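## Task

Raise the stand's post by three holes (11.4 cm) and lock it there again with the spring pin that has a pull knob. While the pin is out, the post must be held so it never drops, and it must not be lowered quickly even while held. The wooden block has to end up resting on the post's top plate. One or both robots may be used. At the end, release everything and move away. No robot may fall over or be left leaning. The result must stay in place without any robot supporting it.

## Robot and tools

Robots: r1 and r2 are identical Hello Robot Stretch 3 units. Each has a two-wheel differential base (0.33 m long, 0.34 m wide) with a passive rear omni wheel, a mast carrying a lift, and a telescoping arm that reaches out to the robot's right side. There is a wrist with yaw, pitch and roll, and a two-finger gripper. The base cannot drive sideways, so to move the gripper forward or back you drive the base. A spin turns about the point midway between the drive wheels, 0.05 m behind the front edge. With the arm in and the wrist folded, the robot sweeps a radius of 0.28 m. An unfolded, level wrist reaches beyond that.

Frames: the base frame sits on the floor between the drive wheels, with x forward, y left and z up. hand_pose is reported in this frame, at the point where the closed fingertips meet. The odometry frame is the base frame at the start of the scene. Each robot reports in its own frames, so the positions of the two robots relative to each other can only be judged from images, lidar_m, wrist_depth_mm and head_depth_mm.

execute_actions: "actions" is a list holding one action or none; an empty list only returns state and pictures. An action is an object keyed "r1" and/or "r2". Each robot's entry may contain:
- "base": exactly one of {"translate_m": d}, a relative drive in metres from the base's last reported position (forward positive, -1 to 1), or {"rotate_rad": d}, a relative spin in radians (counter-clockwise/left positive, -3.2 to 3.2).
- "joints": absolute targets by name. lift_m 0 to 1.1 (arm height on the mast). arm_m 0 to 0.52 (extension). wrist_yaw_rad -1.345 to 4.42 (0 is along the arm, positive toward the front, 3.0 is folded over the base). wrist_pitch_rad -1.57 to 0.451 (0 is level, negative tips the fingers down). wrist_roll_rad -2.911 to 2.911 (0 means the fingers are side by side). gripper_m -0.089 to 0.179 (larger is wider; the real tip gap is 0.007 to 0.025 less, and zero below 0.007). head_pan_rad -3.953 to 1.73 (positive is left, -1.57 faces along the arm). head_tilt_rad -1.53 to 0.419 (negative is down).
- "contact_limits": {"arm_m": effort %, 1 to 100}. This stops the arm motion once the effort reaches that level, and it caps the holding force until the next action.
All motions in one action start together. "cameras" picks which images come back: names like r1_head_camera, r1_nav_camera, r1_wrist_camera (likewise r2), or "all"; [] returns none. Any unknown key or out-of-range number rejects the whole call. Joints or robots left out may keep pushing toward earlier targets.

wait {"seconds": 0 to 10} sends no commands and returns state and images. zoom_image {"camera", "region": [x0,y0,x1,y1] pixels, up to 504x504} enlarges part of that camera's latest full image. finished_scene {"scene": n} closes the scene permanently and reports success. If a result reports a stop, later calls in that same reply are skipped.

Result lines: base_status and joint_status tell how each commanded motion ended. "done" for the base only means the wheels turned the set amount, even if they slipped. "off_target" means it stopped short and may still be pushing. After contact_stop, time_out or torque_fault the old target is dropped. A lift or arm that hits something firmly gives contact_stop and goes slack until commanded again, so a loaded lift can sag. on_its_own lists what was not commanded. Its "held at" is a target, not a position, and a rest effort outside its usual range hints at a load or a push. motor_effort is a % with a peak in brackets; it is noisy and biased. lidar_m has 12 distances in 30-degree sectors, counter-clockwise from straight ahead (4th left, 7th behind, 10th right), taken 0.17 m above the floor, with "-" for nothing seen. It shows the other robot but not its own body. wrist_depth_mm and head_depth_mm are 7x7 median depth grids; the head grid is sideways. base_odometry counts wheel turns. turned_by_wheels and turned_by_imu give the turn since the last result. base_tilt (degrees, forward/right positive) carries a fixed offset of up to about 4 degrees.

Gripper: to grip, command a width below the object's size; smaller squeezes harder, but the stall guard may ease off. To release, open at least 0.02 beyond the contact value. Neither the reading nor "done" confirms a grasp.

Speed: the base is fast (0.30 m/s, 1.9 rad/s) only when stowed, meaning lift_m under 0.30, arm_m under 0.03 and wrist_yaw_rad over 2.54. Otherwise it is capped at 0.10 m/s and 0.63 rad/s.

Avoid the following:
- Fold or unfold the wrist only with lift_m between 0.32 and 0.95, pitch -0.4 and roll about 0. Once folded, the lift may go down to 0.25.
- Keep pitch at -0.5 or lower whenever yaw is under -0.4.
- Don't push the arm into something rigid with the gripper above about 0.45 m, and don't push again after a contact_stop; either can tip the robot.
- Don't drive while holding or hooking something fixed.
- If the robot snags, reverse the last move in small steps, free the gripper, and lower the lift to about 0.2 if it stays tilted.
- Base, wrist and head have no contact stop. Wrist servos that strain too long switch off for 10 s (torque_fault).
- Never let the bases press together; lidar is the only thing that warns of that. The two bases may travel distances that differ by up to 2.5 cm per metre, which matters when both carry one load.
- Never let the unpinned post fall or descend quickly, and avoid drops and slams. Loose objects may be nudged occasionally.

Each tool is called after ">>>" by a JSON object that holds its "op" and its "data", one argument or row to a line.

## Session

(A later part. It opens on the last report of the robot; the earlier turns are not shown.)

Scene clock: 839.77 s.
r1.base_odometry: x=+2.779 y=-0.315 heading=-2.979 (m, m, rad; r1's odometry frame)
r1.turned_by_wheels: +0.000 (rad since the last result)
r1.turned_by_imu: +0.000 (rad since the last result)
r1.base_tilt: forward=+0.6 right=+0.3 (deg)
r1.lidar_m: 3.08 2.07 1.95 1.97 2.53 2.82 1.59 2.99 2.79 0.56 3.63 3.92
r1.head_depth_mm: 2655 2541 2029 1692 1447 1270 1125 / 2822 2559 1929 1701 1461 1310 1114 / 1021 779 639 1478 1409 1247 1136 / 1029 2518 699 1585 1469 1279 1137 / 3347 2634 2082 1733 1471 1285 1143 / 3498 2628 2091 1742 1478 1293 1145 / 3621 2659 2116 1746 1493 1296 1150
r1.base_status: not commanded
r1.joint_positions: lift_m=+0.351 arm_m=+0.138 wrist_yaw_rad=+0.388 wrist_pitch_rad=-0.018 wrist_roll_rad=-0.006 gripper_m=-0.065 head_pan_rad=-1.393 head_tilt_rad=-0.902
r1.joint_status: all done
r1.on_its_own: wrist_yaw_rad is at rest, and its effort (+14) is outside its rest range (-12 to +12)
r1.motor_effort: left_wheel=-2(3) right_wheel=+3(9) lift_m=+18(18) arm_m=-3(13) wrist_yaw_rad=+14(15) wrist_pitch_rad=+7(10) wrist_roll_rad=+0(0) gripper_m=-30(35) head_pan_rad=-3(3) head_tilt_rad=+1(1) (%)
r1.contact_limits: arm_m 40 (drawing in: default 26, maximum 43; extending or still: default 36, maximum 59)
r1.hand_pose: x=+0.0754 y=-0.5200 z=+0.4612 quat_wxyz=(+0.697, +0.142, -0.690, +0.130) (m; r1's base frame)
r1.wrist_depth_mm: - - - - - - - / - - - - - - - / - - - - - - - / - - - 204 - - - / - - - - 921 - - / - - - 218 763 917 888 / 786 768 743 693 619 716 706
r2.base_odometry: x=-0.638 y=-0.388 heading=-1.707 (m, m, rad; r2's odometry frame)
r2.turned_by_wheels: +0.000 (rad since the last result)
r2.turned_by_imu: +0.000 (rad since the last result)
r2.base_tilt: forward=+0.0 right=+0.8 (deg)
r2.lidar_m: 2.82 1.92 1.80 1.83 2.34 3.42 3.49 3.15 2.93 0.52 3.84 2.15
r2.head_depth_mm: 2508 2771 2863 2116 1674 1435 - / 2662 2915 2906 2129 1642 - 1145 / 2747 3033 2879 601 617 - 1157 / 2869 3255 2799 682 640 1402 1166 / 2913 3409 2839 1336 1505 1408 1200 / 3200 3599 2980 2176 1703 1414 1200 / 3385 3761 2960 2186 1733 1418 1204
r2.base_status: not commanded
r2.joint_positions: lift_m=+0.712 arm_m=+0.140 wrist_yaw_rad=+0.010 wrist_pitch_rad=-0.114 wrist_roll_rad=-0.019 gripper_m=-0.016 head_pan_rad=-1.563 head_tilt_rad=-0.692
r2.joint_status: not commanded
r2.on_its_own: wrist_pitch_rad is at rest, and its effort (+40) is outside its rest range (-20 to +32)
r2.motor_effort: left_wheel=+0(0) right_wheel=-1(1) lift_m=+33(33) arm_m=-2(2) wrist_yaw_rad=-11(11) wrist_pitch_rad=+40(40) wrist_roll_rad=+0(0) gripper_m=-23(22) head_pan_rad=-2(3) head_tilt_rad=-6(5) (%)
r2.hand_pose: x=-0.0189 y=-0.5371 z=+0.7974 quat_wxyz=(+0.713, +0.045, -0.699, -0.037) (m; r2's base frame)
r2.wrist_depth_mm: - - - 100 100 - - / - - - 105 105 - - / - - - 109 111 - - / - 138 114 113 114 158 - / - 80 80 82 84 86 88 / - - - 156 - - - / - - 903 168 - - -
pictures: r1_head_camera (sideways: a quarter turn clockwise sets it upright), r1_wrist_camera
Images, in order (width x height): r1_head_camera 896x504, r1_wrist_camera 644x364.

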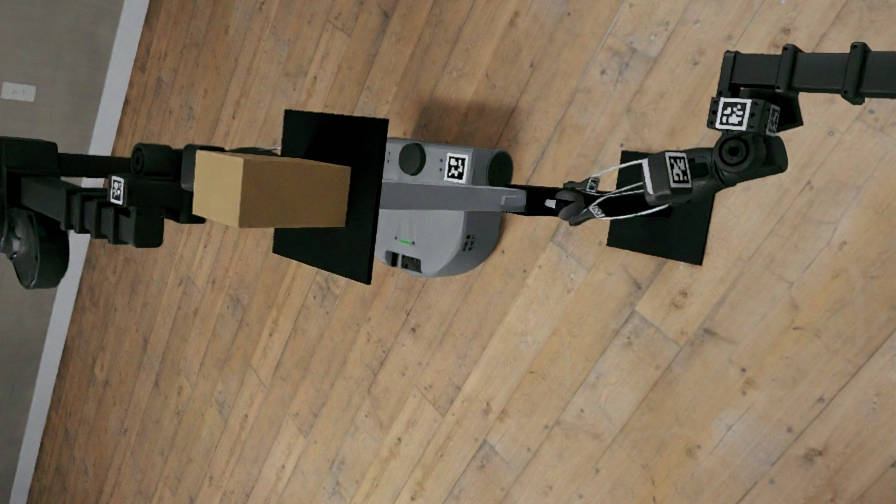

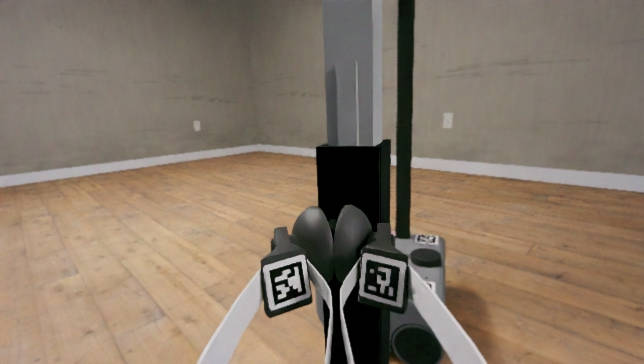

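>>> {"op": "execute_actions", "data": {
  "actions": [
    {"r2": {"joints": {"lift_m": 0.722}}}
  ],
  "cameras": ["r1_wrist_camera", "r1_head_camera"]
}}

Scene clock: 850.97 s.
r1.base_odometry: x=+2.779 y=-0.315 heading=-2.979 (m, m, rad; r1's odometry frame)
r1.turned_by_wheels: +0.000 (rad since the last result)
r1.turned_by_imu: +0.000 (rad since the last result)
r1.base_tilt: forward=+0.6 right=+0.3 (deg)
r1.lidar_m: 3.08 2.07 1.95 1.98 2.53 2.81 1.58 2.99 2.79 0.57 3.62 3.92
r1.head_depth_mm: 2645 2541 2030 1697 1449 1269 1123 / 2804 2566 1931 1703 1457 1310 1113 / 1021 777 638 1482 1407 1248 1133 / 1025 2491 698 1580 1475 1278 1139 / 3340 2632 2084 1723 1476 1286 1143 / 3516 2633 2107 1741 1483 1296 1145 / 3609 2682 2108 1747 1492 1298 1150
r1.base_status: not commanded
r1.joint_positions: lift_m=+0.351 arm_m=+0.138 wrist_yaw_rad=+0.388 wrist_pitch_rad=-0.018 wrist_roll_rad=-0.006 gripper_m=-0.040 head_pan_rad=-1.393 head_tilt_rad=-0.902
r1.joint_status: not commanded
r1.on_its_own: gripper_m is held at -0.041, not at your -0.070, by its stall guard, which is not easing now; wrist_yaw_rad is at rest, and its effort (+14) is outside its rest range (-12 to +12)
r1.motor_effort: left_wheel=-1(0) right_wheel=+3(3) lift_m=+18(18) arm_m=-3(3) wrist_yaw_rad=+14(14) wrist_pitch_rad=+8(8) wrist_roll_rad=+0(0) gripper_m=-20(21) head_pan_rad=-3(3) head_tilt_rad=+1(1) (%)
r1.hand_pose: x=+0.0754 y=-0.5200 z=+0.4612 quat_wxyz=(+0.697, +0.142, -0.690, +0.130) (m; r1's base frame)
r1.wrist_depth_mm: - - - - - - - / - - - - - - - / - - - - - - - / - - - 204 - - - / - - - - 906 - - / - - - 217 719 907 903 / 760 767 744 682 622 699 712
r2.base_odometry: x=-0.638 y=-0.388 heading=-1.707 (m, m, rad; r2's odometry frame)
r2.turned_by_wheels: +0.000 (rad since the last result)
r2.turned_by_imu: -0.002 (rad since the last result)
r2.base_tilt: forward=+0.0 right=+0.8 (deg)
r2.lidar_m: 2.82 1.92 1.80 1.83 2.35 3.42 3.48 3.16 2.93 0.52 3.82 2.16
r2.head_depth_mm: 2534 2805 2906 2112 1683 1456 - / 2632 2931 2936 2132 1680 - 1164 / 2721 3034 2937 602 615 - 1165 / 2867 3212 2812 681 638 1403 1164 / 2918 3357 2795 1339 1498 1408 1199 / 3153 3550 2992 2182 1720 1410 1204 / 3384 3875 2981 2196 1718 1416 1199
r2.base_status: not commanded
r2.joint_positions: lift_m=+0.721 arm_m=+0.140 wrist_yaw_rad=+0.010 wrist_pitch_rad=-0.140 wrist_roll_rad=-0.019 gripper_m=-0.016 head_pan_rad=-1.563 head_tilt_rad=-0.692
r2.joint_status: all done
r2.on_its_own: wrist_pitch_rad is at rest, and its effort (+49) is outside its rest range (-20 to +32)
r2.motor_effort: left_wheel=+0(0) right_wheel=-1(1) lift_m=+35(36) arm_m=-2(2) wrist_yaw_rad=-10(12) wrist_pitch_rad=+49(49) wrist_roll_rad=+0(0) gripper_m=-23(23) head_pan_rad=-3(3) head_tilt_rad=-6(5) (%)
r2.hand_pose: x=-0.0189 y=-0.5356 z=+0.8003 quat_wxyz=(+0.712, +0.054, -0.698, -0.046) (m; r2's base frame)
r2.wrist_depth_mm: - - - 99 99 - - / - - - 104 104 - - / - - - 109 111 - - / - - 120 114 115 - - / - 85 87 89 91 93 - / - - 534 159 80 - 79 / - - 897 173 - - -
pictures: r1_head_camera (sideways: a quarter turn clockwise sets it upright), r1_wrist_camera
Images, in order (width x height): r1_head_camera 896x504, r1_wrist_camera 644x364.

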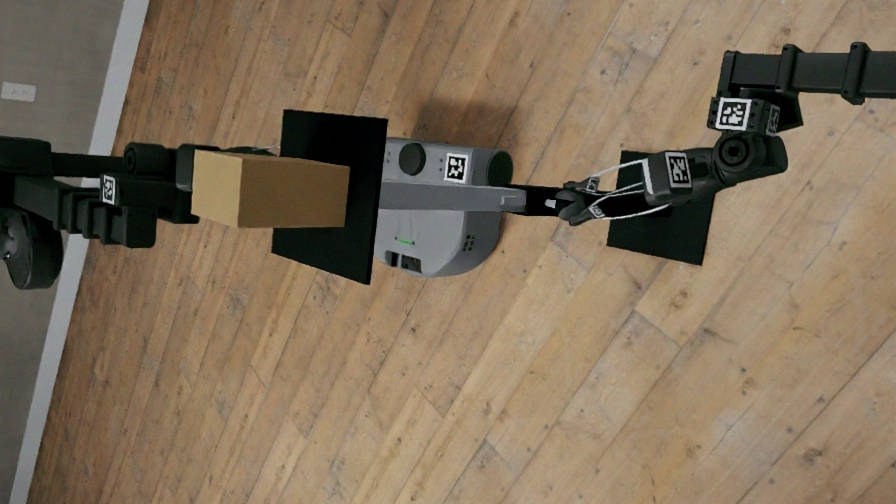

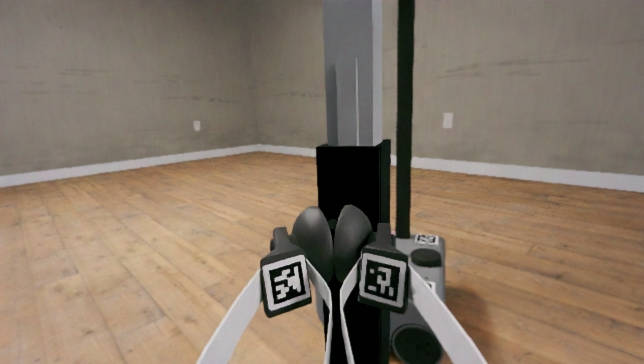

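>>> {"op": "execute_actions", "data": {
  "actions": [
    {"r2": {"joints": {"lift_m": 0.700}}}
  ],
  "cameras": ["r1_head_camera"]
}}

>>> {"op": "zoom_image", "data": {
  "camera": "r1_head_camera",
  "region": [480, 140, 680, 260]
}}

>>> {"op": "execute_actions", "data": {
  "actions": [
    {"r1": {"joints": {"gripper_m": 0.045}}}
  ],
  "cameras": ["r1_head_camera", "r1_wrist_camera"]
}}

>>> {"op": "zoom_image", "data": {
  "camera": "r1_head_camera",
  "region": [480, 140, 680, 260]
}}

Scene clock: 875.47 s.
r1.base_odometry: x=+2.779 y=-0.315 heading=-2.979 (m, m, rad; r1's odometry frame)
r1.turned_by_wheels: +0.000 (rad since the last result)
r1.turned_by_imu: +0.000 (rad since the last result)
r1.base_tilt: forward=+0.7 right=+0.3 (deg)
r1.lidar_m: 3.07 2.07 1.95 1.98 2.53 2.82 1.59 2.98 2.80 0.56 3.60 3.92
r1.head_depth_mm: 2661 2527 2029 1690 1452 1269 1129 / 2818 2543 1992 1700 1457 1311 1114 / 1032 787 641 1482 1407 1243 1135 / 1044 2501 700 1585 1469 1283 1138 / 3380 2622 2085 1731 1481 1291 1141 / 3487 2619 2093 1733 1485 1293 1146 / 3614 2688 2105 1733 1495 1298 1146
r1.base_status: not commanded
r1.joint_positions: lift_m=+0.351 arm_m=+0.138 wrist_yaw_rad=+0.388 wrist_pitch_rad=-0.018 wrist_roll_rad=-0.006 gripper_m=-0.040 head_pan_rad=-1.393 head_tilt_rad=-0.902
r1.joint_status: not commanded
r1.on_its_own: gripper_m is held at -0.041, not at your -0.070, by its stall guard, which is not easing now; wrist_yaw_rad is at rest, and its effort (+14) is outside its rest range (-12 to +12)
r1.motor_effort: left_wheel=+0(1) right_wheel=+3(3) lift_m=+18(18) arm_m=-3(3) wrist_yaw_rad=+14(15) wrist_pitch_rad=+7(7) wrist_roll_rad=+0(0) gripper_m=-21(21) head_pan_rad=-3(3) head_tilt_rad=+1(1) (%)
r1.hand_pose: x=+0.0754 y=-0.5200 z=+0.4612 quat_wxyz=(+0.697, +0.142, -0.690, +0.130) (m; r1's base frame)
r1.wrist_depth_mm: - - - - - - - / - - - - - - - / - - - - - - - / - - - 203 - - - / - - - - 917 - - / - - - 217 713 913 882 / 767 766 738 705 622 719 721
r2.base_odometry: x=-0.638 y=-0.388 heading=-1.707 (m, m, rad; r2's odometry frame)
r2.turned_by_wheels: +0.000 (rad since the last result)
r2.turned_by_imu: -0.002 (rad since the last result)
r2.base_tilt: forward=+0.1 right=+0.7 (deg)
r2.lidar_m: 2.82 1.92 1.80 1.83 2.34 3.42 3.49 3.15 2.93 0.52 3.82 2.16
r2.head_depth_mm: 2503 2780 2921 2114 1678 1429 - / 2599 2880 2915 2159 1684 - 1145 / 2778 3092 2953 605 631 - 1153 / 2863 3252 2806 685 641 1409 1178 / 2947 3359 2807 1339 1510 1406 1197 / 3208 3619 2958 2175 1715 1416 1205 / 3379 3901 3009 2171 1719 1417 1206
r2.base_status: not commanded
r2.joint_positions: lift_m=+0.702 arm_m=+0.140 wrist_yaw_rad=+0.010 wrist_pitch_rad=-0.093 wrist_roll_rad=-0.019 gripper_m=-0.016 head_pan_rad=-1.563 head_tilt_rad=-0.692
r2.joint_status: lift_m contact_stop (moved -0.020 of -0.021)
r2.on_its_own: wrist_pitch_rad is held at -0.157, not at your +0.000, by its stall guard, which is not easing now; lift_m is slack since a contact_stop, until your next command for it; wrist_pitch_rad is at rest, and its effort (-22) is outside its rest range (-20 to +32)
r2.motor_effort: left_wheel=+0(0) right_wheel=-1(2) lift_m=+21(27) arm_m=-1(2) wrist_yaw_rad=-10(10) wrist_pitch_rad=-22(24) wrist_roll_rad=+0(0) gripper_m=-22(23) head_pan_rad=-3(3) head_tilt_rad=-5(5) (%)
r2.hand_pose: x=-0.0188 y=-0.5380 z=+0.7926 quat_wxyz=(+0.713, +0.037, -0.699, -0.029) (m; r2's base frame)
r2.wrist_depth_mm: - - - 103 103 - - / - - - 107 107 - - / - - - 112 112 - - / - 120 116 114 115 157 - / - 81 80 82 79 80 82 / - - - 156 - - - / - - 526 166 - - -
pictures: r1_head_camera (sideways: a quarter turn clockwise sets it upright)
Images, in order (width x height): r1_head_camera 896x504.

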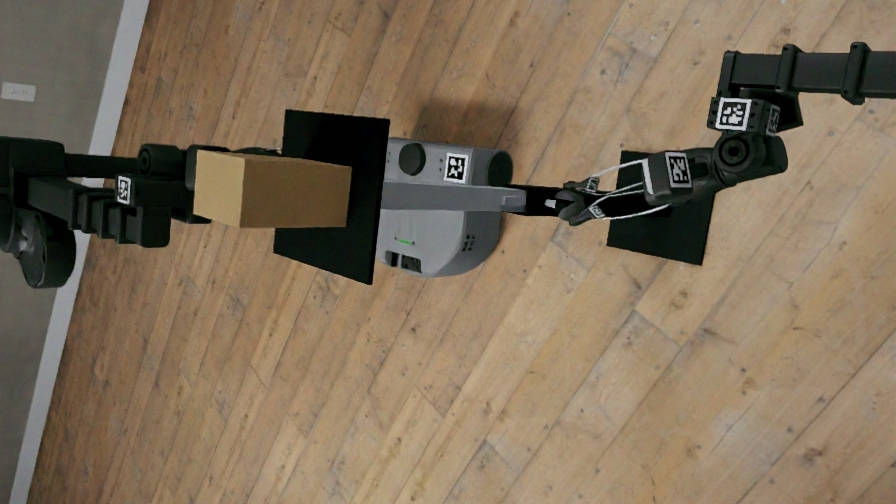

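Region (480, 140, 680, 260) of r1_head_camera's 896x504 image, scaled by 2.520, with more detail than that image has; it fills the top 302 rows of this view, and the rest is white.

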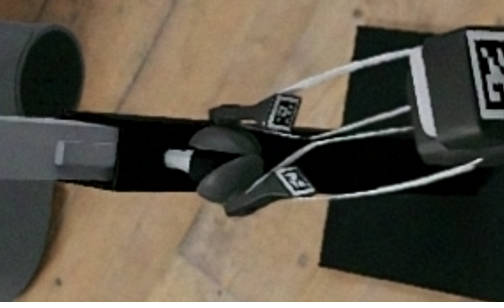

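not run: a stop came earlier in this reply.

Region (480, 140, 680, 260) of r1_head_camera's 896x504 image, scaled by 2.520, with more detail than that image has; it fills the top 302 rows of this view, and the rest is white.

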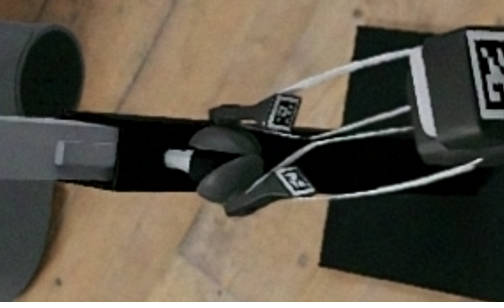

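>>> {"op": "execute_actions", "data": {
  "actions": [
    {"r1": {"joints": {"gripper_m": 0.045}}}
  ],
  "cameras": ["r1_head_camera", "r1_wrist_camera"]
}}

>>> {"op": "zoom_image", "data": {
  "camera": "r1_head_camera",
  "region": [480, 140, 680, 260]
}}

Scene clock: 882.27 s.
r1.base_odometry: x=+2.779 y=-0.315 heading=-2.979 (m, m, rad; r1's odometry frame)
r1.turned_by_wheels: +0.000 (rad since the last result)
r1.turned_by_imu: +0.000 (rad since the last result)
r1.base_tilt: forward=+0.6 right=+0.3 (deg)
r1.lidar_m: 3.08 2.07 1.95 1.99 2.53 2.81 1.59 2.99 2.79 0.56 3.59 3.92
r1.head_depth_mm: 2643 2543 2027 1688 1453 1271 1129 / 2832 2561 1971 1708 1461 1307 1114 / 1037 782 642 1485 1387 1249 1135 / 1042 2512 700 1576 1471 1283 1136 / 3330 2596 2077 1727 1475 1289 1140 / 3521 2649 2094 1734 1481 1290 1146 / 3593 2658 2119 1747 1486 1302 1145
r1.base_status: not commanded
r1.joint_positions: lift_m=+0.351 arm_m=+0.138 wrist_yaw_rad=+0.397 wrist_pitch_rad=-0.019 wrist_roll_rad=-0.006 gripper_m=+0.045 head_pan_rad=-1.393 head_tilt_rad=-0.902
r1.joint_status: all done
r1.motor_effort: left_wheel=+0(1) right_wheel=+1(3) lift_m=+18(18) arm_m=-3(3) wrist_yaw_rad=+4(15) wrist_pitch_rad=+8(8) wrist_roll_rad=+0(0) gripper_m=+0(80) head_pan_rad=-3(3) head_tilt_rad=+1(1) (%)
r1.hand_pose: x=+0.0774 y=-0.5191 z=+0.4610 quat_wxyz=(+0.697, +0.146, -0.690, +0.133) (m; r1's base frame)
r1.wrist_depth_mm: - - - - - - - / - - - - - - - / - - - - - - - / - - - - 865 - - / - - - 205 - - - / - - - 717 - 922 914 / 765 777 714 681 625 708 708
r2.base_odometry: x=-0.638 y=-0.388 heading=-1.707 (m, m, rad; r2's odometry frame)
r2.turned_by_wheels: +0.000 (rad since the last result)
r2.turned_by_imu: -0.001 (rad since the last result)
r2.base_tilt: forward=+0.0 right=+0.7 (deg)
r2.lidar_m: 2.82 1.92 1.80 1.83 2.34 3.42 3.48 3.15 2.91 0.52 3.83 2.16
r2.head_depth_mm: 2539 2799 2877 2135 1695 1436 - / 2602 2936 2945 2139 1690 - 1136 / 2738 3039 2969 605 630 - 1153 / 2887 3253 2766 686 642 1392 1169 / 2894 3361 2805 1336 1507 1410 1207 / 3196 3614 2955 2176 1708 1407 1202 / 3398 3807 2983 2218 1729 1422 1208
r2.base_status: not commanded
r2.joint_positions: lift_m=+0.702 arm_m=+0.140 wrist_yaw_rad=+0.010 wrist_pitch_rad=-0.095 wrist_roll_rad=-0.019 gripper_m=-0.016 head_pan_rad=-1.563 head_tilt_rad=-0.692
r2.joint_status: not commanded
r2.on_its_own: wrist_pitch_rad is held at -0.157, not at your +0.000, by its stall guard, which is not easing now; lift_m is slack since a contact_stop, until your next command for it; wrist_pitch_rad is at rest, and its effort (-21) is outside its rest range (-20 to +32)
r2.motor_effort: left_wheel=+0(0) right_wheel=-1(1) lift_m=+21(22) arm_m=-1(2) wrist_yaw_rad=-11(10) wrist_pitch_rad=-21(21) wrist_roll_rad=+0(0) gripper_m=-22(22) head_pan_rad=-3(3) head_tilt_rad=-6(5) (%)
r2.hand_pose: x=-0.0188 y=-0.5379 z=+0.7928 quat_wxyz=(+0.713, +0.038, -0.699, -0.030) (m; r2's base frame)
r2.wrist_depth_mm: - - - 103 103 - - / - - - 107 107 - - / - - - 111 112 - - / - 120 115 114 115 156 - / - 81 81 83 79 80 82 / - - - 156 - - - / - - 522 166 - - -
pictures: r1_head_camera (sideways: a quarter turn clockwise sets it upright), r1_wrist_camera
Images, in order (width x height): r1_head_camera 896x504, r1_wrist_camera 644x364.

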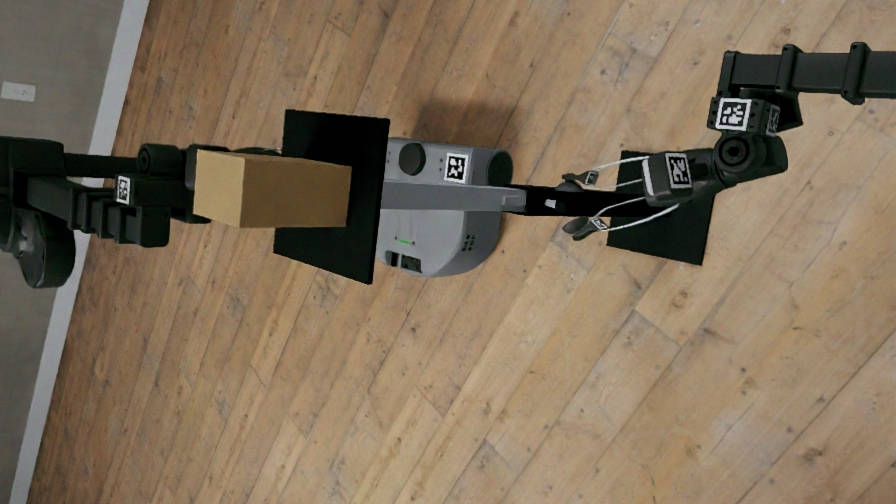

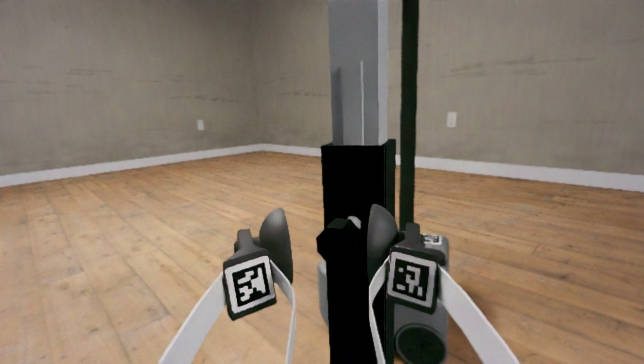

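Region (480, 140, 680, 260) of r1_head_camera's 896x504 image, scaled by 2.520, with more detail than that image has; it fills the top 302 rows of this view, and the rest is white.

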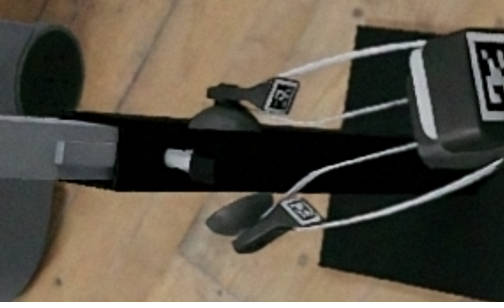

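>>> {"op": "execute_actions", "data": {
  "actions": [
    {"r2": {"joints": {"lift_m": 0.712, "wrist_pitch_rad": 0.0}}}
  ],
  "cameras": ["r1_head_camera"]
}}

>>> {"op": "zoom_image", "data": {
  "camera": "r1_head_camera",
  "region": [480, 140, 680, 260]
}}

Scene clock: 998.33 s.
r1.base_odometry: x=+2.779 y=-0.315 heading=-2.979 (m, m, rad; r1's odometry frame)
r1.turned_by_wheels: +0.000 (rad since the last result)
r1.turned_by_imu: +0.000 (rad since the last result)
r1.base_tilt: forward=+0.6 right=+0.3 (deg)
r1.lidar_m: 3.07 2.06 1.95 1.98 2.53 2.82 1.59 2.99 2.80 0.56 3.60 3.92
r1.head_depth_mm: 2640 2550 2027 1694 1454 1269 1125 / 2819 2548 1967 1705 1459 1313 1114 / 1021 779 641 1482 1379 1249 1133 / 1031 2488 699 1584 1471 1278 1141 / 3399 2617 2076 1731 1468 1282 1143 / 3519 2653 2095 1736 1478 1295 1144 / 3626 2652 2098 1741 1497 1299 1149
r1.base_status: not commanded
r1.joint_positions: lift_m=+0.351 arm_m=+0.138 wrist_yaw_rad=+0.397 wrist_pitch_rad=-0.019 wrist_roll_rad=-0.006 gripper_m=+0.045 head_pan_rad=-1.393 head_tilt_rad=-0.902
r1.joint_status: not commanded
r1.motor_effort: left_wheel=+0(0) right_wheel=+0(1) lift_m=+17(18) arm_m=-3(3) wrist_yaw_rad=+4(4) wrist_pitch_rad=+8(8) wrist_roll_rad=+0(0) gripper_m=+0(0) head_pan_rad=-3(3) head_tilt_rad=+1(1) (%)
r1.hand_pose: x=+0.0774 y=-0.5191 z=+0.4610 quat_wxyz=(+0.697, +0.146, -0.690, +0.133) (m; r1's base frame)
r1.wrist_depth_mm: - - - - - - - / - - - - - - - / - - - - - - - / - - - - 869 - - / - - - 204 - - - / - - - 739 - 927 881 / 775 757 738 674 620 714 711
r2.base_odometry: x=-0.638 y=-0.388 heading=-1.707 (m, m, rad; r2's odometry frame)
r2.turned_by_wheels: +0.000 (rad since the last result)
r2.turned_by_imu: -0.001 (rad since the last result)
r2.base_tilt: forward=+0.0 right=+0.8 (deg)
r2.lidar_m: 2.82 1.92 1.80 1.83 2.34 3.42 3.47 3.15 2.93 0.52 3.83 2.16
r2.head_depth_mm: 2506 2765 2858 2116 1679 1421 - / 2659 2892 2944 2130 1634 - 1148 / 2713 3080 2914 605 627 - 1155 / 2912 3199 2784 687 641 1405 1164 / 2896 3367 2797 1337 1506 1406 1195 / 3159 3624 2991 2163 1708 1404 1197 / 3389 3786 3040 2182 1712 1424 1207
r2.base_status: not commanded
r2.joint_positions: lift_m=+0.711 arm_m=+0.140 wrist_yaw_rad=+0.010 wrist_pitch_rad=-0.112 wrist_roll_rad=-0.019 gripper_m=-0.016 head_pan_rad=-1.563 head_tilt_rad=-0.692
r2.joint_status: wrist_pitch_rad off_target (ended at -0.112, target +0.000); the others done
r2.on_its_own: wrist_pitch_rad is at rest, and its effort (+39) is outside its rest range (-20 to +32)
r2.motor_effort: left_wheel=+0(0) right_wheel=-1(1) lift_m=+32(33) arm_m=-1(1) wrist_yaw_rad=-12(10) wrist_pitch_rad=+39(38) wrist_roll_rad=+0(0) gripper_m=-22(23) head_pan_rad=-3(3) head_tilt_rad=-6(6) (%)
r2.hand_pose: x=-0.0189 y=-0.5370 z=+0.7975 quat_wxyz=(+0.713, +0.044, -0.699, -0.036) (m; r2's base frame)
r2.wrist_depth_mm: - - - 101 101 - - / - - - 106 105 - - / - - - 110 111 - - / - 142 117 115 115 162 - / - 81 83 84 86 88 97 / - - - 157 - - - / - - 889 169 - - -
pictures: r1_head_camera (sideways: a quarter turn clockwise sets it upright)
Images, in order (width x height): r1_head_camera 896x504.

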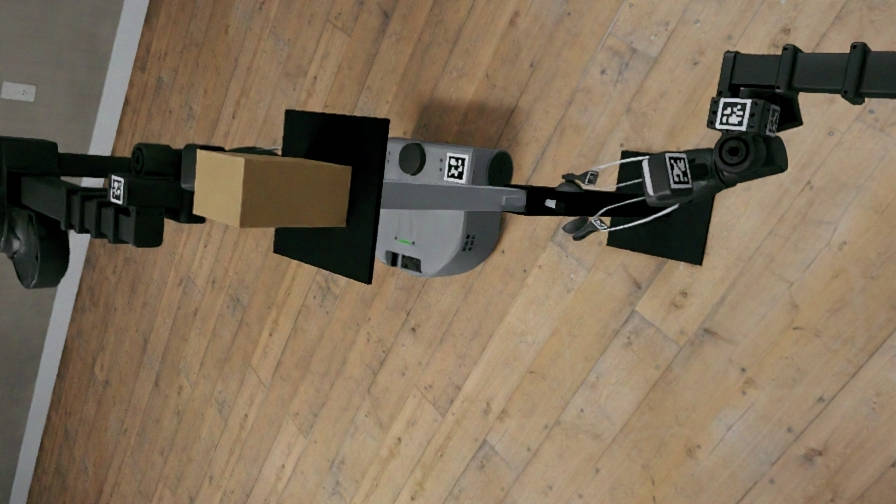

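Region (480, 140, 680, 260) of r1_head_camera's 896x504 image, scaled by 2.520, with more detail than that image has; it fills the top 302 rows of this view, and the rest is white.

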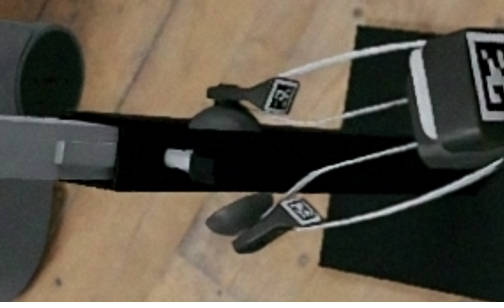

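>>> {"op": "execute_actions", "data": {
  "actions": [
    {"r1": {"joints": {"arm_m": 0.11, "lift_m": 0.62, "wrist_pitch_rad": -1.2, "wrist_roll_rad": 1.57, "wrist_yaw_rad": 0.0, "gripper_m": 0.035}}}
  ],
  "cameras": []
}}

>>> {"op": "execute_actions", "data": {
  "actions": [
    {"r1": {"base": {"translate_m": 0.097}, "joints": {"arm_m": 0.27, "head_pan_rad": -1.55, "head_tilt_rad": -0.85}}}
  ],
  "cameras": ["r1_head_camera", "r1_wrist_camera"]
}}

Scene clock: 1121.60 s.
r1.base_odometry: x=+2.779 y=-0.315 heading=-2.979 (m, m, rad; r1's odometry frame)
r1.turned_by_wheels: +0.000 (rad since the last result)
r1.turned_by_imu: +0.000 (rad since the last result)
r1.base_tilt: forward=+0.6 right=+0.2 (deg)
r1.lidar_m: 3.08 2.07 1.95 1.98 2.53 2.81 1.59 2.99 2.79 0.57 3.62 3.93
r1.head_depth_mm: 2636 2555 2031 1705 1484 - 1137 / 2815 2551 1983 1706 1488 - 1127 / 1022 781 640 1476 1403 1268 1135 / 1028 2512 699 1585 1472 1279 1141 / 3306 2620 2084 1722 1477 1291 1143 / 3484 2647 2091 1734 1480 1292 1146 / 3610 2678 2102 1749 1494 1298 1149
r1.base_status: not commanded
r1.joint_positions: lift_m=+0.620 arm_m=+0.110 wrist_yaw_rad=+0.003 wrist_pitch_rad=-1.200 wrist_roll_rad=+1.564 gripper_m=+0.035 head_pan_rad=-1.393 head_tilt_rad=-0.902
r1.joint_status: all done
r1.motor_effort: left_wheel=+1(1) right_wheel=+0(1) lift_m=+25(25) arm_m=-3(4) wrist_yaw_rad=-4(6) wrist_pitch_rad=-1(7) wrist_roll_rad=+4(7) gripper_m=+0(46) head_pan_rad=-3(3) head_tilt_rad=+0(0) (%)
r1.hand_pose: x=-0.0213 y=-0.3254 z=+0.5109 quat_wxyz=(+0.004, +0.003, -0.825, -0.565) (m; r1's base frame)
r1.wrist_depth_mm: 902 803 694 629 575 533 - / 941 827 724 650 593 555 - / - 890 765 680 608 576 - / 865 794 803 678 631 595 - / 814 763 483 704 652 598 546 / - 332 886 749 645 609 555 / 277 - 881 762 699 619 577
r2.base_odometry: x=-0.638 y=-0.388 heading=-1.707 (m, m, rad; r2's odometry frame)
r2.turned_by_wheels: +0.000 (rad since the last result)
r2.turned_by_imu: -0.002 (rad since the last result)
r2.base_tilt: forward=+0.0 right=+0.8 (deg)
r2.lidar_m: 2.82 1.92 1.80 1.82 2.34 3.42 3.49 3.14 2.92 0.52 3.81 2.16
r2.head_depth_mm: 2507 2784 2905 2120 1682 1424 - / 2602 2916 2860 2141 1638 - 1143 / 2770 3093 2940 606 627 - 1157 / 2897 3214 2793 685 642 1407 1179 / 2859 3234 1052 2081 1534 1408 1203 / 3195 3600 2847 2162 1709 1416 1200 / 3340 3766 2996 2181 1717 1419 1208
r2.base_status: not commanded
r2.joint_positions: lift_m=+0.711 arm_m=+0.140 wrist_yaw_rad=+0.010 wrist_pitch_rad=-0.112 wrist_roll_rad=-0.019 gripper_m=-0.016 head_pan_rad=-1.563 head_tilt_rad=-0.692
r2.joint_status: not commanded
r2.on_its_own: wrist_pitch_rad is at rest, and its effort (+39) is outside its rest range (-20 to +32)
r2.motor_effort: left_wheel=+0(0) right_wheel=-1(1) lift_m=+31(32) arm_m=-1(1) wrist_yaw_rad=-11(11) wrist_pitch_rad=+39(39) wrist_roll_rad=+0(0) gripper_m=-23(22) head_pan_rad=-3(3) head_tilt_rad=-5(6) (%)
r2.hand_pose: x=-0.0189 y=-0.5370 z=+0.7975 quat_wxyz=(+0.713, +0.044, -0.699, -0.036) (m; r2's base frame)
r2.wrist_depth_mm: - - - 101 101 - - / - - - 106 106 - - / - - 468 110 111 - - / - 142 117 114 114 163 - / - 81 83 84 86 88 97 / - - - 157 - - - / - - 927 169 - - -
pictures: none
No camera images: the call's "cameras" was empty. Leave "cameras" out to get every camera's image.

Scene clock: 1124.03 s.
r1.base_odometry: x=+2.683 y=-0.331 heading=-2.979 (m, m, rad; r1's odometry frame)
r1.turned_by_wheels: +0.000 (rad since the last result)
r1.turned_by_imu: +0.000 (rad since the last result)
r1.base_tilt: forward=+0.6 right=+0.3 (deg)
r1.lidar_m: 3.02 2.03 1.91 1.94 2.47 2.91 1.68 3.01 2.84 0.56 3.65 3.84
r1.head_depth_mm: 2538 2713 2177 1774 1518 1337 - / 2644 2807 2172 1793 - 1303 1143 / 2753 828 608 779 1445 1267 1156 / 1049 870 2076 1531 1513 1309 1152 / 2940 2912 2227 1800 1525 1313 1156 / 3277 2933 2244 1827 1531 1314 1157 / 3442 2950 2265 1836 1532 1325 1162
r1.base_status: done
r1.joint_positions: lift_m=+0.620 arm_m=+0.270 wrist_yaw_rad=+0.002 wrist_pitch_rad=-1.200 wrist_roll_rad=+1.565 gripper_m=+0.035 head_pan_rad=-1.543 head_tilt_rad=-0.853
r1.joint_status: all done
r1.motor_effort: left_wheel=+1(6) right_wheel=-1(3) lift_m=+24(25) arm_m=+4(4) wrist_yaw_rad=-2(4) wrist_pitch_rad=-1(0) wrist_roll_rad=+3(4) gripper_m=+0(0) head_pan_rad=-3(19) head_tilt_rad=+1(8) (%)
r1.hand_pose: x=-0.0214 y=-0.4848 z=+0.5109 quat_wxyz=(+0.003, +0.002, -0.825, -0.565) (m; r1's base frame)
r1.wrist_depth_mm: 890 797 696 637 574 517 493 / 899 828 731 667 604 557 512 / - 694 749 666 610 556 523 / 761 668 252 429 641 571 536 / - 167 215 720 638 601 541 / 133 926 872 749 658 617 557 / - - 857 786 690 619 577
r2.base_odometry: x=-0.638 y=-0.388 heading=-1.707 (m, m, rad; r2's odometry frame)
r2.turned_by_wheels: +0.000 (rad since the last result)
r2.turned_by_imu: -0.001 (rad since the last result)
r2.base_tilt: forward=+0.0 right=+0.8 (deg)
r2.lidar_m: 2.82 1.92 1.80 1.82 2.35 3.42 3.48 3.14 2.92 0.52 3.85 2.15
r2.head_depth_mm: 2518 2761 2927 2124 1677 1433 - / 2620 2910 2924 2124 1632 - 1143 / 2768 3018 2946 606 629 - 1161 / 2770 1213 1176 687 641 1392 1172 / 3057 3355 2710 2159 1639 1411 1199 / 3170 3552 2994 2170 1705 1413 1206 / 3413 3743 2988 2188 1721 1416 1203
r2.base_status: not commanded
r2.joint_positions: lift_m=+0.711 arm_m=+0.140 wrist_yaw_rad=+0.010 wrist_pitch_rad=-0.112 wrist_roll_rad=-0.019 gripper_m=-0.016 head_pan_rad=-1.563 head_tilt_rad=-0.692
r2.joint_status: not commanded
r2.on_its_own: wrist_pitch_rad is at rest, and its effort (+39) is outside its rest range (-20 to +32)
r2.motor_effort: left_wheel=+0(0) right_wheel=-1(1) lift_m=+32(32) arm_m=-1(1) wrist_yaw_rad=-11(11) wrist_pitch_rad=+39(38) wrist_roll_rad=+0(0) gripper_m=-22(22) head_pan_rad=-3(3) head_tilt_rad=-6(6) (%)
r2.hand_pose: x=-0.0189 y=-0.5370 z=+0.7975 quat_wxyz=(+0.713, +0.044, -0.699, -0.036) (m; r2's base frame)
r2.wrist_depth_mm: - - - 101 101 - - / - - - 105 105 - - / - - - 110 111 - - / - 142 117 114 115 162 - / - 81 83 84 86 88 97 / - - - 157 - - - / - - - 169 - - -
pictures: r1_head_camera (sideways: a quarter turn clockwise sets it upright), r1_wrist_camera
Images, in order (width x height): r1_head_camera 896x504, r1_wrist_camera 644x364.

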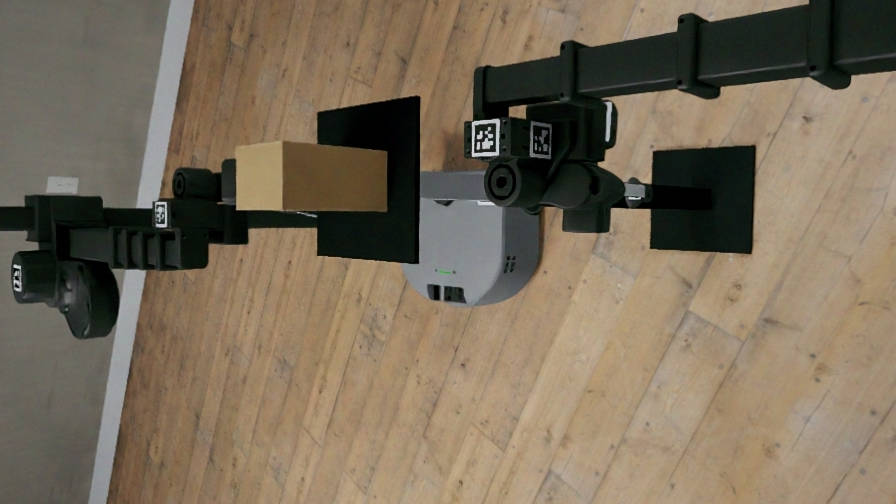

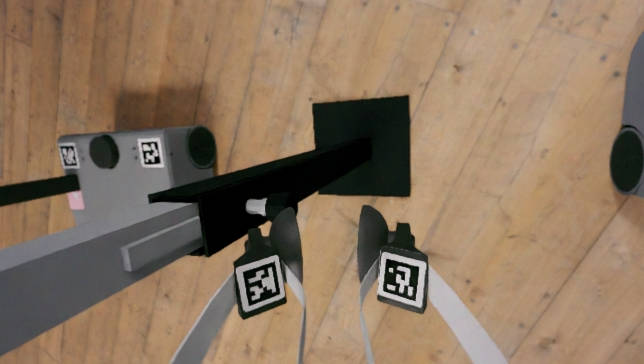

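>>> {"op": "execute_actions", "data": {
  "actions": [
    {"r1": {"base": {"translate_m": 0.012}, "joints": {"arm_m": 0.31}}}
  ],
  "cameras": ["r1_wrist_camera"]
}}

Scene clock: 1156.13 s.
r1.base_odometry: x=+2.671 y=-0.333 heading=-2.979 (m, m, rad; r1's odometry frame)
r1.turned_by_wheels: +0.000 (rad since the last result)
r1.turned_by_imu: +0.000 (rad since the last result)
r1.base_tilt: forward=+0.6 right=+0.2 (deg)
r1.lidar_m: 3.02 2.02 1.90 1.93 2.47 2.92 1.70 3.03 2.84 0.56 3.68 3.82
r1.head_depth_mm: 2548 2711 2163 1767 1500 1318 - / 2648 2803 1993 1152 1444 1302 1146 / 2670 824 622 746 1445 1269 1152 / 1044 2554 2219 1534 1507 1311 1152 / 3021 2892 2231 1809 1526 1316 1161 / 3263 2922 2249 1816 1532 1316 1159 / 3440 2957 2260 1823 1531 1324 1160
r1.base_status: done
r1.joint_positions: lift_m=+0.620 arm_m=+0.310 wrist_yaw_rad=+0.002 wrist_pitch_rad=-1.200 wrist_roll_rad=+1.565 gripper_m=+0.035 head_pan_rad=-1.543 head_tilt_rad=-0.853
r1.joint_status: all done
r1.motor_effort: left_wheel=+1(4) right_wheel=-1(1) lift_m=+24(24) arm_m=+4(4) wrist_yaw_rad=-2(2) wrist_pitch_rad=+0(0) wrist_roll_rad=+3(3) gripper_m=-1(0) head_pan_rad=-3(3) head_tilt_rad=+1(1) (%)
r1.hand_pose: x=-0.0214 y=-0.5247 z=+0.5109 quat_wxyz=(+0.003, +0.002, -0.825, -0.565) (m; r1's base frame)
r1.wrist_depth_mm: 907 803 711 640 572 540 489 / 956 830 731 658 590 540 499 / - 682 739 681 605 561 510 / - 669 193 249 619 583 521 / - 124 160 721 641 599 542 / 100 119 888 768 657 608 563 / - - 876 787 713 614 588
r2.base_odometry: x=-0.638 y=-0.388 heading=-1.707 (m, m, rad; r2's odometry frame)
r2.turned_by_wheels: +0.000 (rad since the last result)
r2.turned_by_imu: -0.001 (rad since the last result)
r2.base_tilt: forward=+0.0 right=+0.8 (deg)
r2.lidar_m: 2.83 1.93 1.79 1.83 2.34 3.41 3.48 3.14 2.93 0.52 3.83 2.15
r2.head_depth_mm: 2513 2775 2938 2142 1688 1414 - / 2636 2940 2885 2121 1648 - 1143 / 2732 3038 2914 603 629 - 1162 / 2853 3085 1229 684 642 1408 1165 / 2982 3404 2794 2162 1646 1407 1200 / 3156 3632 3029 2176 1714 1418 1203 / 3358 3837 3037 2184 1699 1417 1206
r2.base_status: not commanded
r2.joint_positions: lift_m=+0.711 arm_m=+0.140 wrist_yaw_rad=+0.010 wrist_pitch_rad=-0.112 wrist_roll_rad=-0.019 gripper_m=-0.016 head_pan_rad=-1.563 head_tilt_rad=-0.692
r2.joint_status: not commanded
r2.on_its_own: wrist_pitch_rad is at rest, and its effort (+39) is outside its rest range (-20 to +32)
r2.motor_effort: left_wheel=+0(0) right_wheel=-1(1) lift_m=+32(32) arm_m=-1(1) wrist_yaw_rad=-11(11) wrist_pitch_rad=+39(39) wrist_roll_rad=+0(0) gripper_m=-22(22) head_pan_rad=-3(3) head_tilt_rad=-5(5) (%)
r2.hand_pose: x=-0.0189 y=-0.5370 z=+0.7975 quat_wxyz=(+0.713, +0.044, -0.699, -0.036) (m; r2's base frame)
r2.wrist_depth_mm: - - - 101 101 - - / - - - 106 106 - - / - - - 110 111 - - / - 143 117 115 114 162 - / - 81 82 84 86 88 97 / - - - 156 - - - / - - - 169 - - -
pictures: r1_wrist_camera
Images, in order (width x height): r1_wrist_camera 644x364.

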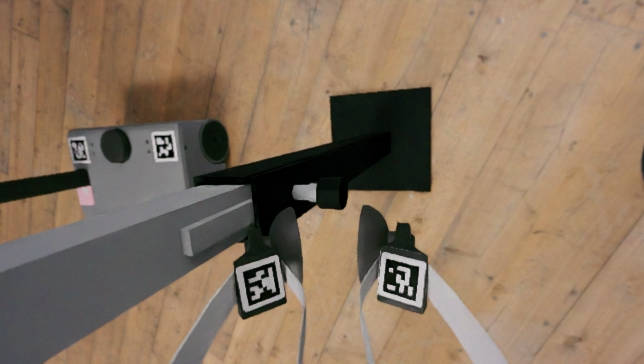

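>>> {"op": "execute_actions", "data": {
  "actions": [
    {"r1": {"base": {"translate_m": -0.026}}}
  ],
  "cameras": ["r1_wrist_camera"]
}}

Scene clock: 1164.20 s.
r1.base_odometry: x=+2.697 y=-0.328 heading=-2.979 (m, m, rad; r1's odometry frame)
r1.turned_by_wheels: +0.000 (rad since the last result)
r1.turned_by_imu: +0.000 (rad since the last result)
r1.base_tilt: forward=+0.6 right=+0.3 (deg)
r1.lidar_m: 3.03 2.03 1.92 1.95 2.48 2.89 1.67 3.02 2.83 0.56 3.64 3.84
r1.head_depth_mm: 2524 2711 2169 1762 1496 1321 - / 2640 2845 2180 1825 1447 1300 1145 / 2714 2735 624 747 1419 1274 1148 / 1052 849 752 1500 1507 1303 1156 / 2922 2894 2218 1769 1526 1314 1154 / 3256 2908 2243 1814 1521 1320 1157 / 3472 2954 2251 1830 1540 1326 1165
r1.base_status: done
r1.joint_positions: lift_m=+0.620 arm_m=+0.310 wrist_yaw_rad=+0.002 wrist_pitch_rad=-1.200 wrist_roll_rad=+1.565 gripper_m=+0.035 head_pan_rad=-1.543 head_tilt_rad=-0.853
r1.joint_status: not commanded
r1.motor_effort: left_wheel=+1(2) right_wheel=-1(4) lift_m=+25(24) arm_m=+4(4) wrist_yaw_rad=-2(2) wrist_pitch_rad=+0(0) wrist_roll_rad=+3(3) gripper_m=+0(1) head_pan_rad=-3(3) head_tilt_rad=+1(1) (%)
r1.hand_pose: x=-0.0214 y=-0.5247 z=+0.5109 quat_wxyz=(+0.003, +0.002, -0.825, -0.565) (m; r1's base frame)
r1.wrist_depth_mm: 889 786 712 637 575 530 477 / 965 810 727 645 598 546 504 / - 813 720 677 604 565 522 / - 673 723 350 623 569 529 / - 717 184 227 642 594 542 / - 131 145 752 666 608 568 / 102 120 873 796 695 632 577
r2.base_odometry: x=-0.638 y=-0.388 heading=-1.707 (m, m, rad; r2's odometry frame)
r2.turned_by_wheels: +0.000 (rad since the last result)
r2.turned_by_imu: -0.001 (rad since the last result)
r2.base_tilt: forward=+0.0 right=+0.8 (deg)
r2.lidar_m: 2.82 1.92 1.80 1.83 2.34 3.41 3.49 3.14 2.93 0.52 3.84 2.16
r2.head_depth_mm: 2508 2753 2868 2130 1692 1420 - / 2606 2927 2866 2128 1631 - 1142 / 2709 3061 2907 604 630 - 1156 / 2817 3078 1250 684 641 1411 1160 / 2985 3307 2648 2079 1613 1404 1197 / 3170 3590 2987 2190 1716 1410 1200 / 3374 3832 2992 2186 1725 1426 1204
r2.base_status: not commanded
r2.joint_positions: lift_m=+0.711 arm_m=+0.140 wrist_yaw_rad=+0.010 wrist_pitch_rad=-0.112 wrist_roll_rad=-0.019 gripper_m=-0.016 head_pan_rad=-1.563 head_tilt_rad=-0.692
r2.joint_status: not commanded
r2.on_its_own: wrist_pitch_rad is at rest, and its effort (+39) is outside its rest range (-20 to +32)
r2.motor_effort: left_wheel=+0(0) right_wheel=-1(1) lift_m=+32(32) arm_m=-1(1) wrist_yaw_rad=-11(11) wrist_pitch_rad=+39(39) wrist_roll_rad=+0(0) gripper_m=-22(23) head_pan_rad=-3(3) head_tilt_rad=-6(5) (%)
r2.hand_pose: x=-0.0189 y=-0.5370 z=+0.7975 quat_wxyz=(+0.713, +0.044, -0.699, -0.036) (m; r2's base frame)
r2.wrist_depth_mm: - - - 101 101 - - / - - - 106 106 - - / - - 359 111 112 - - / - 142 117 114 114 163 - / - 81 82 84 86 88 97 / - - - 156 - - - / - - - 169 - - -
pictures: r1_wrist_camera
Images, in order (width x height): r1_wrist_camera 644x364.

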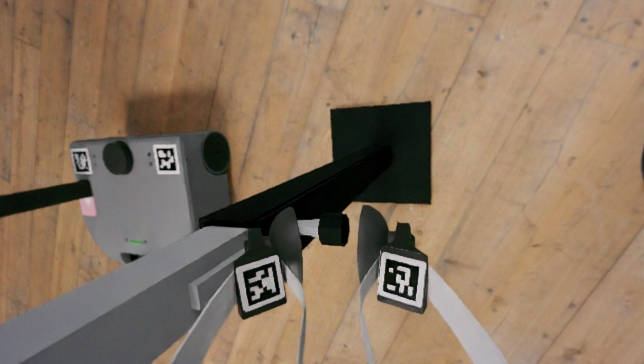

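>>> {"op": "execute_actions", "data": {
  "actions": [
    {"r1": {"joints": {"lift_m": 0.602, "arm_m": 0.317}}}
  ],
  "cameras": ["r1_wrist_camera"]
}}

Scene clock: 1173.10 s.
r1.base_odometry: x=+2.697 y=-0.328 heading=-2.979 (m, m, rad; r1's odometry frame)
r1.turned_by_wheels: +0.000 (rad since the last result)
r1.turned_by_imu: -0.001 (rad since the last result)
r1.base_tilt: forward=+0.6 right=+0.3 (deg)
r1.lidar_m: 3.01 2.03 1.91 1.95 2.48 2.89 1.67 3.03 2.83 0.56 3.66 3.84
r1.head_depth_mm: 2522 2707 2174 1782 1502 1308 - / 2638 2840 2187 1838 1437 1288 1144 / 2731 2725 625 748 1424 1266 1150 / 1054 849 753 1499 1508 1299 1151 / 2868 2920 2240 1760 1527 1315 1156 / 3263 2934 2256 1821 1528 1321 1164 / 3474 2952 2257 1831 1540 1325 1161
r1.base_status: not commanded
r1.joint_positions: lift_m=+0.606 arm_m=+0.317 wrist_yaw_rad=+0.001 wrist_pitch_rad=-1.203 wrist_roll_rad=+1.566 gripper_m=+0.035 head_pan_rad=-1.543 head_tilt_rad=-0.852
r1.joint_status: lift_m contact_stop (moved -0.013 of -0.018); the others done
r1.on_its_own: lift_m is slack since a contact_stop, until your next command for it (your +0.602 is given up)
r1.motor_effort: left_wheel=+1(1) right_wheel=+0(2) lift_m=+21(27) arm_m=+6(8) wrist_yaw_rad=+0(3) wrist_pitch_rad=+1(2) wrist_roll_rad=+3(3) gripper_m=+0(0) head_pan_rad=-3(3) head_tilt_rad=+1(1) (%)
r1.hand_pose: x=-0.0215 y=-0.5309 z=+0.4973 quat_wxyz=(+0.003, +0.001, -0.824, -0.566) (m; r1's base frame)
r1.wrist_depth_mm: 865 772 694 619 583 525 478 / 938 807 712 637 580 541 499 / 979 794 733 676 588 554 504 / - 654 714 336 620 572 525 / - 700 182 234 617 583 537 / - 127 142 723 648 606 548 / 102 113 846 797 687 612 563
r2.base_odometry: x=-0.638 y=-0.388 heading=-1.707 (m, m, rad; r2's odometry frame)
r2.turned_by_wheels: +0.000 (rad since the last result)
r2.turned_by_imu: -0.001 (rad since the last result)
r2.base_tilt: forward=+0.0 right=+0.8 (deg)
r2.lidar_m: 2.82 1.92 1.80 1.83 2.35 3.43 3.47 3.16 2.93 0.52 3.81 2.16
r2.head_depth_mm: 2504 2752 2859 2123 1674 1423 - / 2616 2899 2932 2141 1636 - 1148 / 2762 3088 2958 605 627 - 1165 / 2841 3094 1250 687 643 1396 1168 / 2998 3435 2689 2090 1602 1404 1198 / 3144 3623 2995 2149 1704 1408 1202 / 3333 3806 3004 2193 1720 1415 1206
r2.base_status: not commanded
r2.joint_positions: lift_m=+0.711 arm_m=+0.140 wrist_yaw_rad=+0.010 wrist_pitch_rad=-0.112 wrist_roll_rad=-0.019 gripper_m=-0.016 head_pan_rad=-1.563 head_tilt_rad=-0.692
r2.joint_status: not commanded
r2.on_its_own: wrist_pitch_rad is at rest, and its effort (+39) is outside its rest range (-20 to +32)
r2.motor_effort: left_wheel=+0(0) right_wheel=-1(1) lift_m=+32(32) arm_m=-1(2) wrist_yaw_rad=-11(12) wrist_pitch_rad=+39(40) wrist_roll_rad=+0(0) gripper_m=-22(22) head_pan_rad=-3(3) head_tilt_rad=-5(6) (%)
r2.hand_pose: x=-0.0189 y=-0.5370 z=+0.7975 quat_wxyz=(+0.713, +0.044, -0.699, -0.036) (m; r2's base frame)
r2.wrist_depth_mm: - - - 101 101 - - / - - - 106 106 - - / - - - 110 111 - - / - 143 116 114 114 163 - / - 81 82 84 86 88 97 / - - - 157 - - - / - - 965 168 - - -
pictures: r1_wrist_camera
Images, in order (width x height): r1_wrist_camera 644x364.

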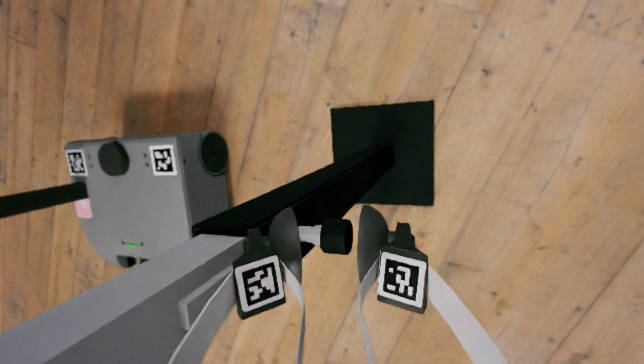

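>>> {"op": "execute_actions", "data": {
  "actions": [
    {"r1": {"joints": {"lift_m": 0.608, "arm_m": 0.308}}}
  ],
  "cameras": []
}}

>>> {"op": "execute_actions", "data": {
  "actions": [
    {"r1": {"joints": {"lift_m": 0.598}}}
  ],
  "cameras": ["r1_wrist_camera"]
}}

Scene clock: 1180.83 s.
r1.base_odometry: x=+2.697 y=-0.328 heading=-2.979 (m, m, rad; r1's odometry frame)
r1.turned_by_wheels: +0.000 (rad since the last result)
r1.turned_by_imu: +0.000 (rad since the last result)
r1.base_tilt: forward=+0.6 right=+0.3 (deg)
r1.lidar_m: 3.03 2.03 1.92 1.95 2.49 2.89 1.67 3.02 2.83 0.56 3.68 3.86
r1.head_depth_mm: 2525 2715 2175 1776 1503 1318 - / 2652 2827 2187 1830 1441 1291 1143 / 2728 2722 625 746 1414 1274 1149 / 1057 850 752 1504 1504 1306 1152 / 2873 2881 2235 1758 1528 1319 1157 / 3273 2928 2248 1817 1530 1317 1159 / 3470 2959 2262 1829 1536 1331 1165
r1.base_status: not commanded
r1.joint_positions: lift_m=+0.608 arm_m=+0.308 wrist_yaw_rad=+0.001 wrist_pitch_rad=-1.203 wrist_roll_rad=+1.566 gripper_m=+0.035 head_pan_rad=-1.543 head_tilt_rad=-0.852
r1.joint_status: all done
r1.motor_effort: left_wheel=+1(1) right_wheel=+0(1) lift_m=+25(25) arm_m=-3(5) wrist_yaw_rad=-1(1) wrist_pitch_rad=+1(1) wrist_roll_rad=+3(3) gripper_m=+0(0) head_pan_rad=-3(3) head_tilt_rad=+1(1) (%)
r1.hand_pose: x=-0.0215 y=-0.5226 z=+0.4986 quat_wxyz=(+0.003, +0.001, -0.824, -0.566) (m; r1's base frame)
r1.wrist_depth_mm: 862 779 688 629 569 524 485 / 925 802 726 640 589 530 498 / 986 790 710 660 589 553 508 / - 676 735 360 614 576 521 / - 700 186 255 625 586 532 / - 133 151 753 642 600 545 / 104 122 854 765 695 603 569
r2.base_odometry: x=-0.638 y=-0.388 heading=-1.707 (m, m, rad; r2's odometry frame)
r2.turned_by_wheels: +0.000 (rad since the last result)
r2.turned_by_imu: -0.001 (rad since the last result)
r2.base_tilt: forward=+0.0 right=+0.8 (deg)
r2.lidar_m: 2.82 1.93 1.80 1.83 2.34 3.42 3.48 3.15 2.93 0.52 3.82 2.16
r2.head_depth_mm: 2511 2752 2894 2141 1681 1420 - / 2631 2893 2871 2105 1644 - 1149 / 2723 3043 2927 604 629 - 1157 / 2844 3077 1255 685 641 1414 1166 / 3030 3344 2659 2097 1622 1401 1194 / 3158 3576 2960 2179 1706 1418 1206 / 3351 3766 3026 2163 1710 1416 1210
r2.base_status: not commanded
r2.joint_positions: lift_m=+0.711 arm_m=+0.140 wrist_yaw_rad=+0.010 wrist_pitch_rad=-0.112 wrist_roll_rad=-0.019 gripper_m=-0.016 head_pan_rad=-1.563 head_tilt_rad=-0.692
r2.joint_status: not commanded
r2.on_its_own: wrist_pitch_rad is at rest, and its effort (+39) is outside its rest range (-20 to +32)
r2.motor_effort: left_wheel=+0(0) right_wheel=-1(1) lift_m=+32(32) arm_m=-1(1) wrist_yaw_rad=-11(11) wrist_pitch_rad=+39(39) wrist_roll_rad=+0(0) gripper_m=-22(22) head_pan_rad=-3(3) head_tilt_rad=-5(5) (%)
r2.hand_pose: x=-0.0189 y=-0.5370 z=+0.7975 quat_wxyz=(+0.713, +0.044, -0.699, -0.036) (m; r2's base frame)
r2.wrist_depth_mm: - - - 101 101 - - / - - - 105 105 - - / - - - 111 111 - - / - 143 117 114 115 163 - / - 81 82 84 86 88 97 / - - - 157 - - - / - - - 169 - - -
pictures: none
No camera images: the call's "cameras" was empty. Leave "cameras" out to get every camera's image.

Scene clock: 1181.57 s.
r1.base_odometry: x=+2.697 y=-0.328 heading=-2.979 (m, m, rad; r1's odometry frame)
r1.turned_by_wheels: +0.000 (rad since the last result)
r1.turned_by_imu: +0.000 (rad since the last result)
r1.base_tilt: forward=+0.6 right=+0.2 (deg)
r1.lidar_m: 3.03 2.03 1.92 1.95 2.49 2.90 1.67 3.02 2.83 0.56 3.65 3.85
r1.head_depth_mm: 2511 2687 2183 1777 1502 1304 - / 2645 2833 2199 1833 - 1289 1144 / 2743 2723 623 769 1416 1269 1146 / 1055 851 753 1498 1512 1301 1153 / 2891 2918 2231 1763 1528 1314 1157 / 3248 2942 2253 1826 1538 1321 1159 / 3424 2965 2265 1830 1542 1325 1170
r1.base_status: not commanded
r1.joint_positions: lift_m=+0.598 arm_m=+0.308 wrist_yaw_rad=+0.001 wrist_pitch_rad=-1.203 wrist_roll_rad=+1.566 gripper_m=+0.035 head_pan_rad=-1.543 head_tilt_rad=-0.852
r1.joint_status: all done
r1.motor_effort: left_wheel=+1(0) right_wheel=-1(1) lift_m=+18(25) arm_m=-3(3) wrist_yaw_rad=-1(1) wrist_pitch_rad=+1(1) wrist_roll_rad=+3(3) gripper_m=+0(0) head_pan_rad=-3(3) head_tilt_rad=+1(1) (%)
r1.hand_pose: x=-0.0215 y=-0.5226 z=+0.4890 quat_wxyz=(+0.003, +0.001, -0.824, -0.566) (m; r1's base frame)
r1.wrist_depth_mm: 873 781 677 612 554 516 481 / 901 797 712 648 581 528 485 / 965 790 708 671 579 542 491 / 875 651 736 363 599 566 513 / - 683 178 232 616 577 527 / - 134 151 747 626 587 546 / 104 122 848 736 667 595 559
r2.base_odometry: x=-0.638 y=-0.388 heading=-1.707 (m, m, rad; r2's odometry frame)
r2.turned_by_wheels: +0.000 (rad since the last result)
r2.turned_by_imu: +0.000 (rad since the last result)
r2.base_tilt: forward=+0.0 right=+0.8 (deg)
r2.lidar_m: 2.83 1.92 1.80 1.82 2.34 3.43 3.48 3.16 2.93 0.52 3.83 2.16
r2.head_depth_mm: 2474 2751 2881 2105 1674 1425 - / 2618 2909 2904 2147 1631 - 1141 / 2740 3065 2890 605 627 - 1160 / 2797 3105 1246 687 642 1403 1166 / 3007 3313 2677 2107 1603 1405 1197 / 3143 3639 2992 2174 1716 1411 1208 / 3353 3848 2975 2169 1721 1419 1210
r2.base_status: not commanded
r2.joint_positions: lift_m=+0.711 arm_m=+0.140 wrist_yaw_rad=+0.010 wrist_pitch_rad=-0.112 wrist_roll_rad=-0.019 gripper_m=-0.016 head_pan_rad=-1.563 head_tilt_rad=-0.692
r2.joint_status: not commanded
r2.on_its_own: wrist_pitch_rad is at rest, and its effort (+39) is outside its rest range (-20 to +32)
r2.motor_effort: left_wheel=+0(0) right_wheel=-1(1) lift_m=+32(32) arm_m=-1(1) wrist_yaw_rad=-11(11) wrist_pitch_rad=+39(39) wrist_roll_rad=+0(0) gripper_m=-23(22) head_pan_rad=-3(3) head_tilt_rad=-5(5) (%)
r2.hand_pose: x=-0.0189 y=-0.5370 z=+0.7975 quat_wxyz=(+0.713, +0.044, -0.699, -0.036) (m; r2's base frame)
r2.wrist_depth_mm: - - - 101 101 - - / - - - 106 106 - - / - - - 110 112 - - / - 143 117 114 114 164 - / - 81 82 84 86 88 97 / - - - 157 - - - / - - 988 168 - - -
pictures: r1_wrist_camera
Images, in order (width x height): r1_wrist_camera 644x364.

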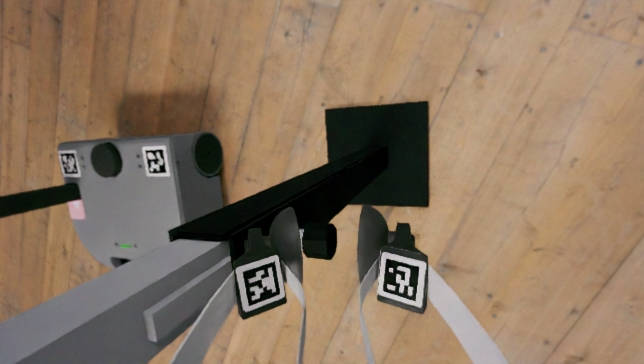

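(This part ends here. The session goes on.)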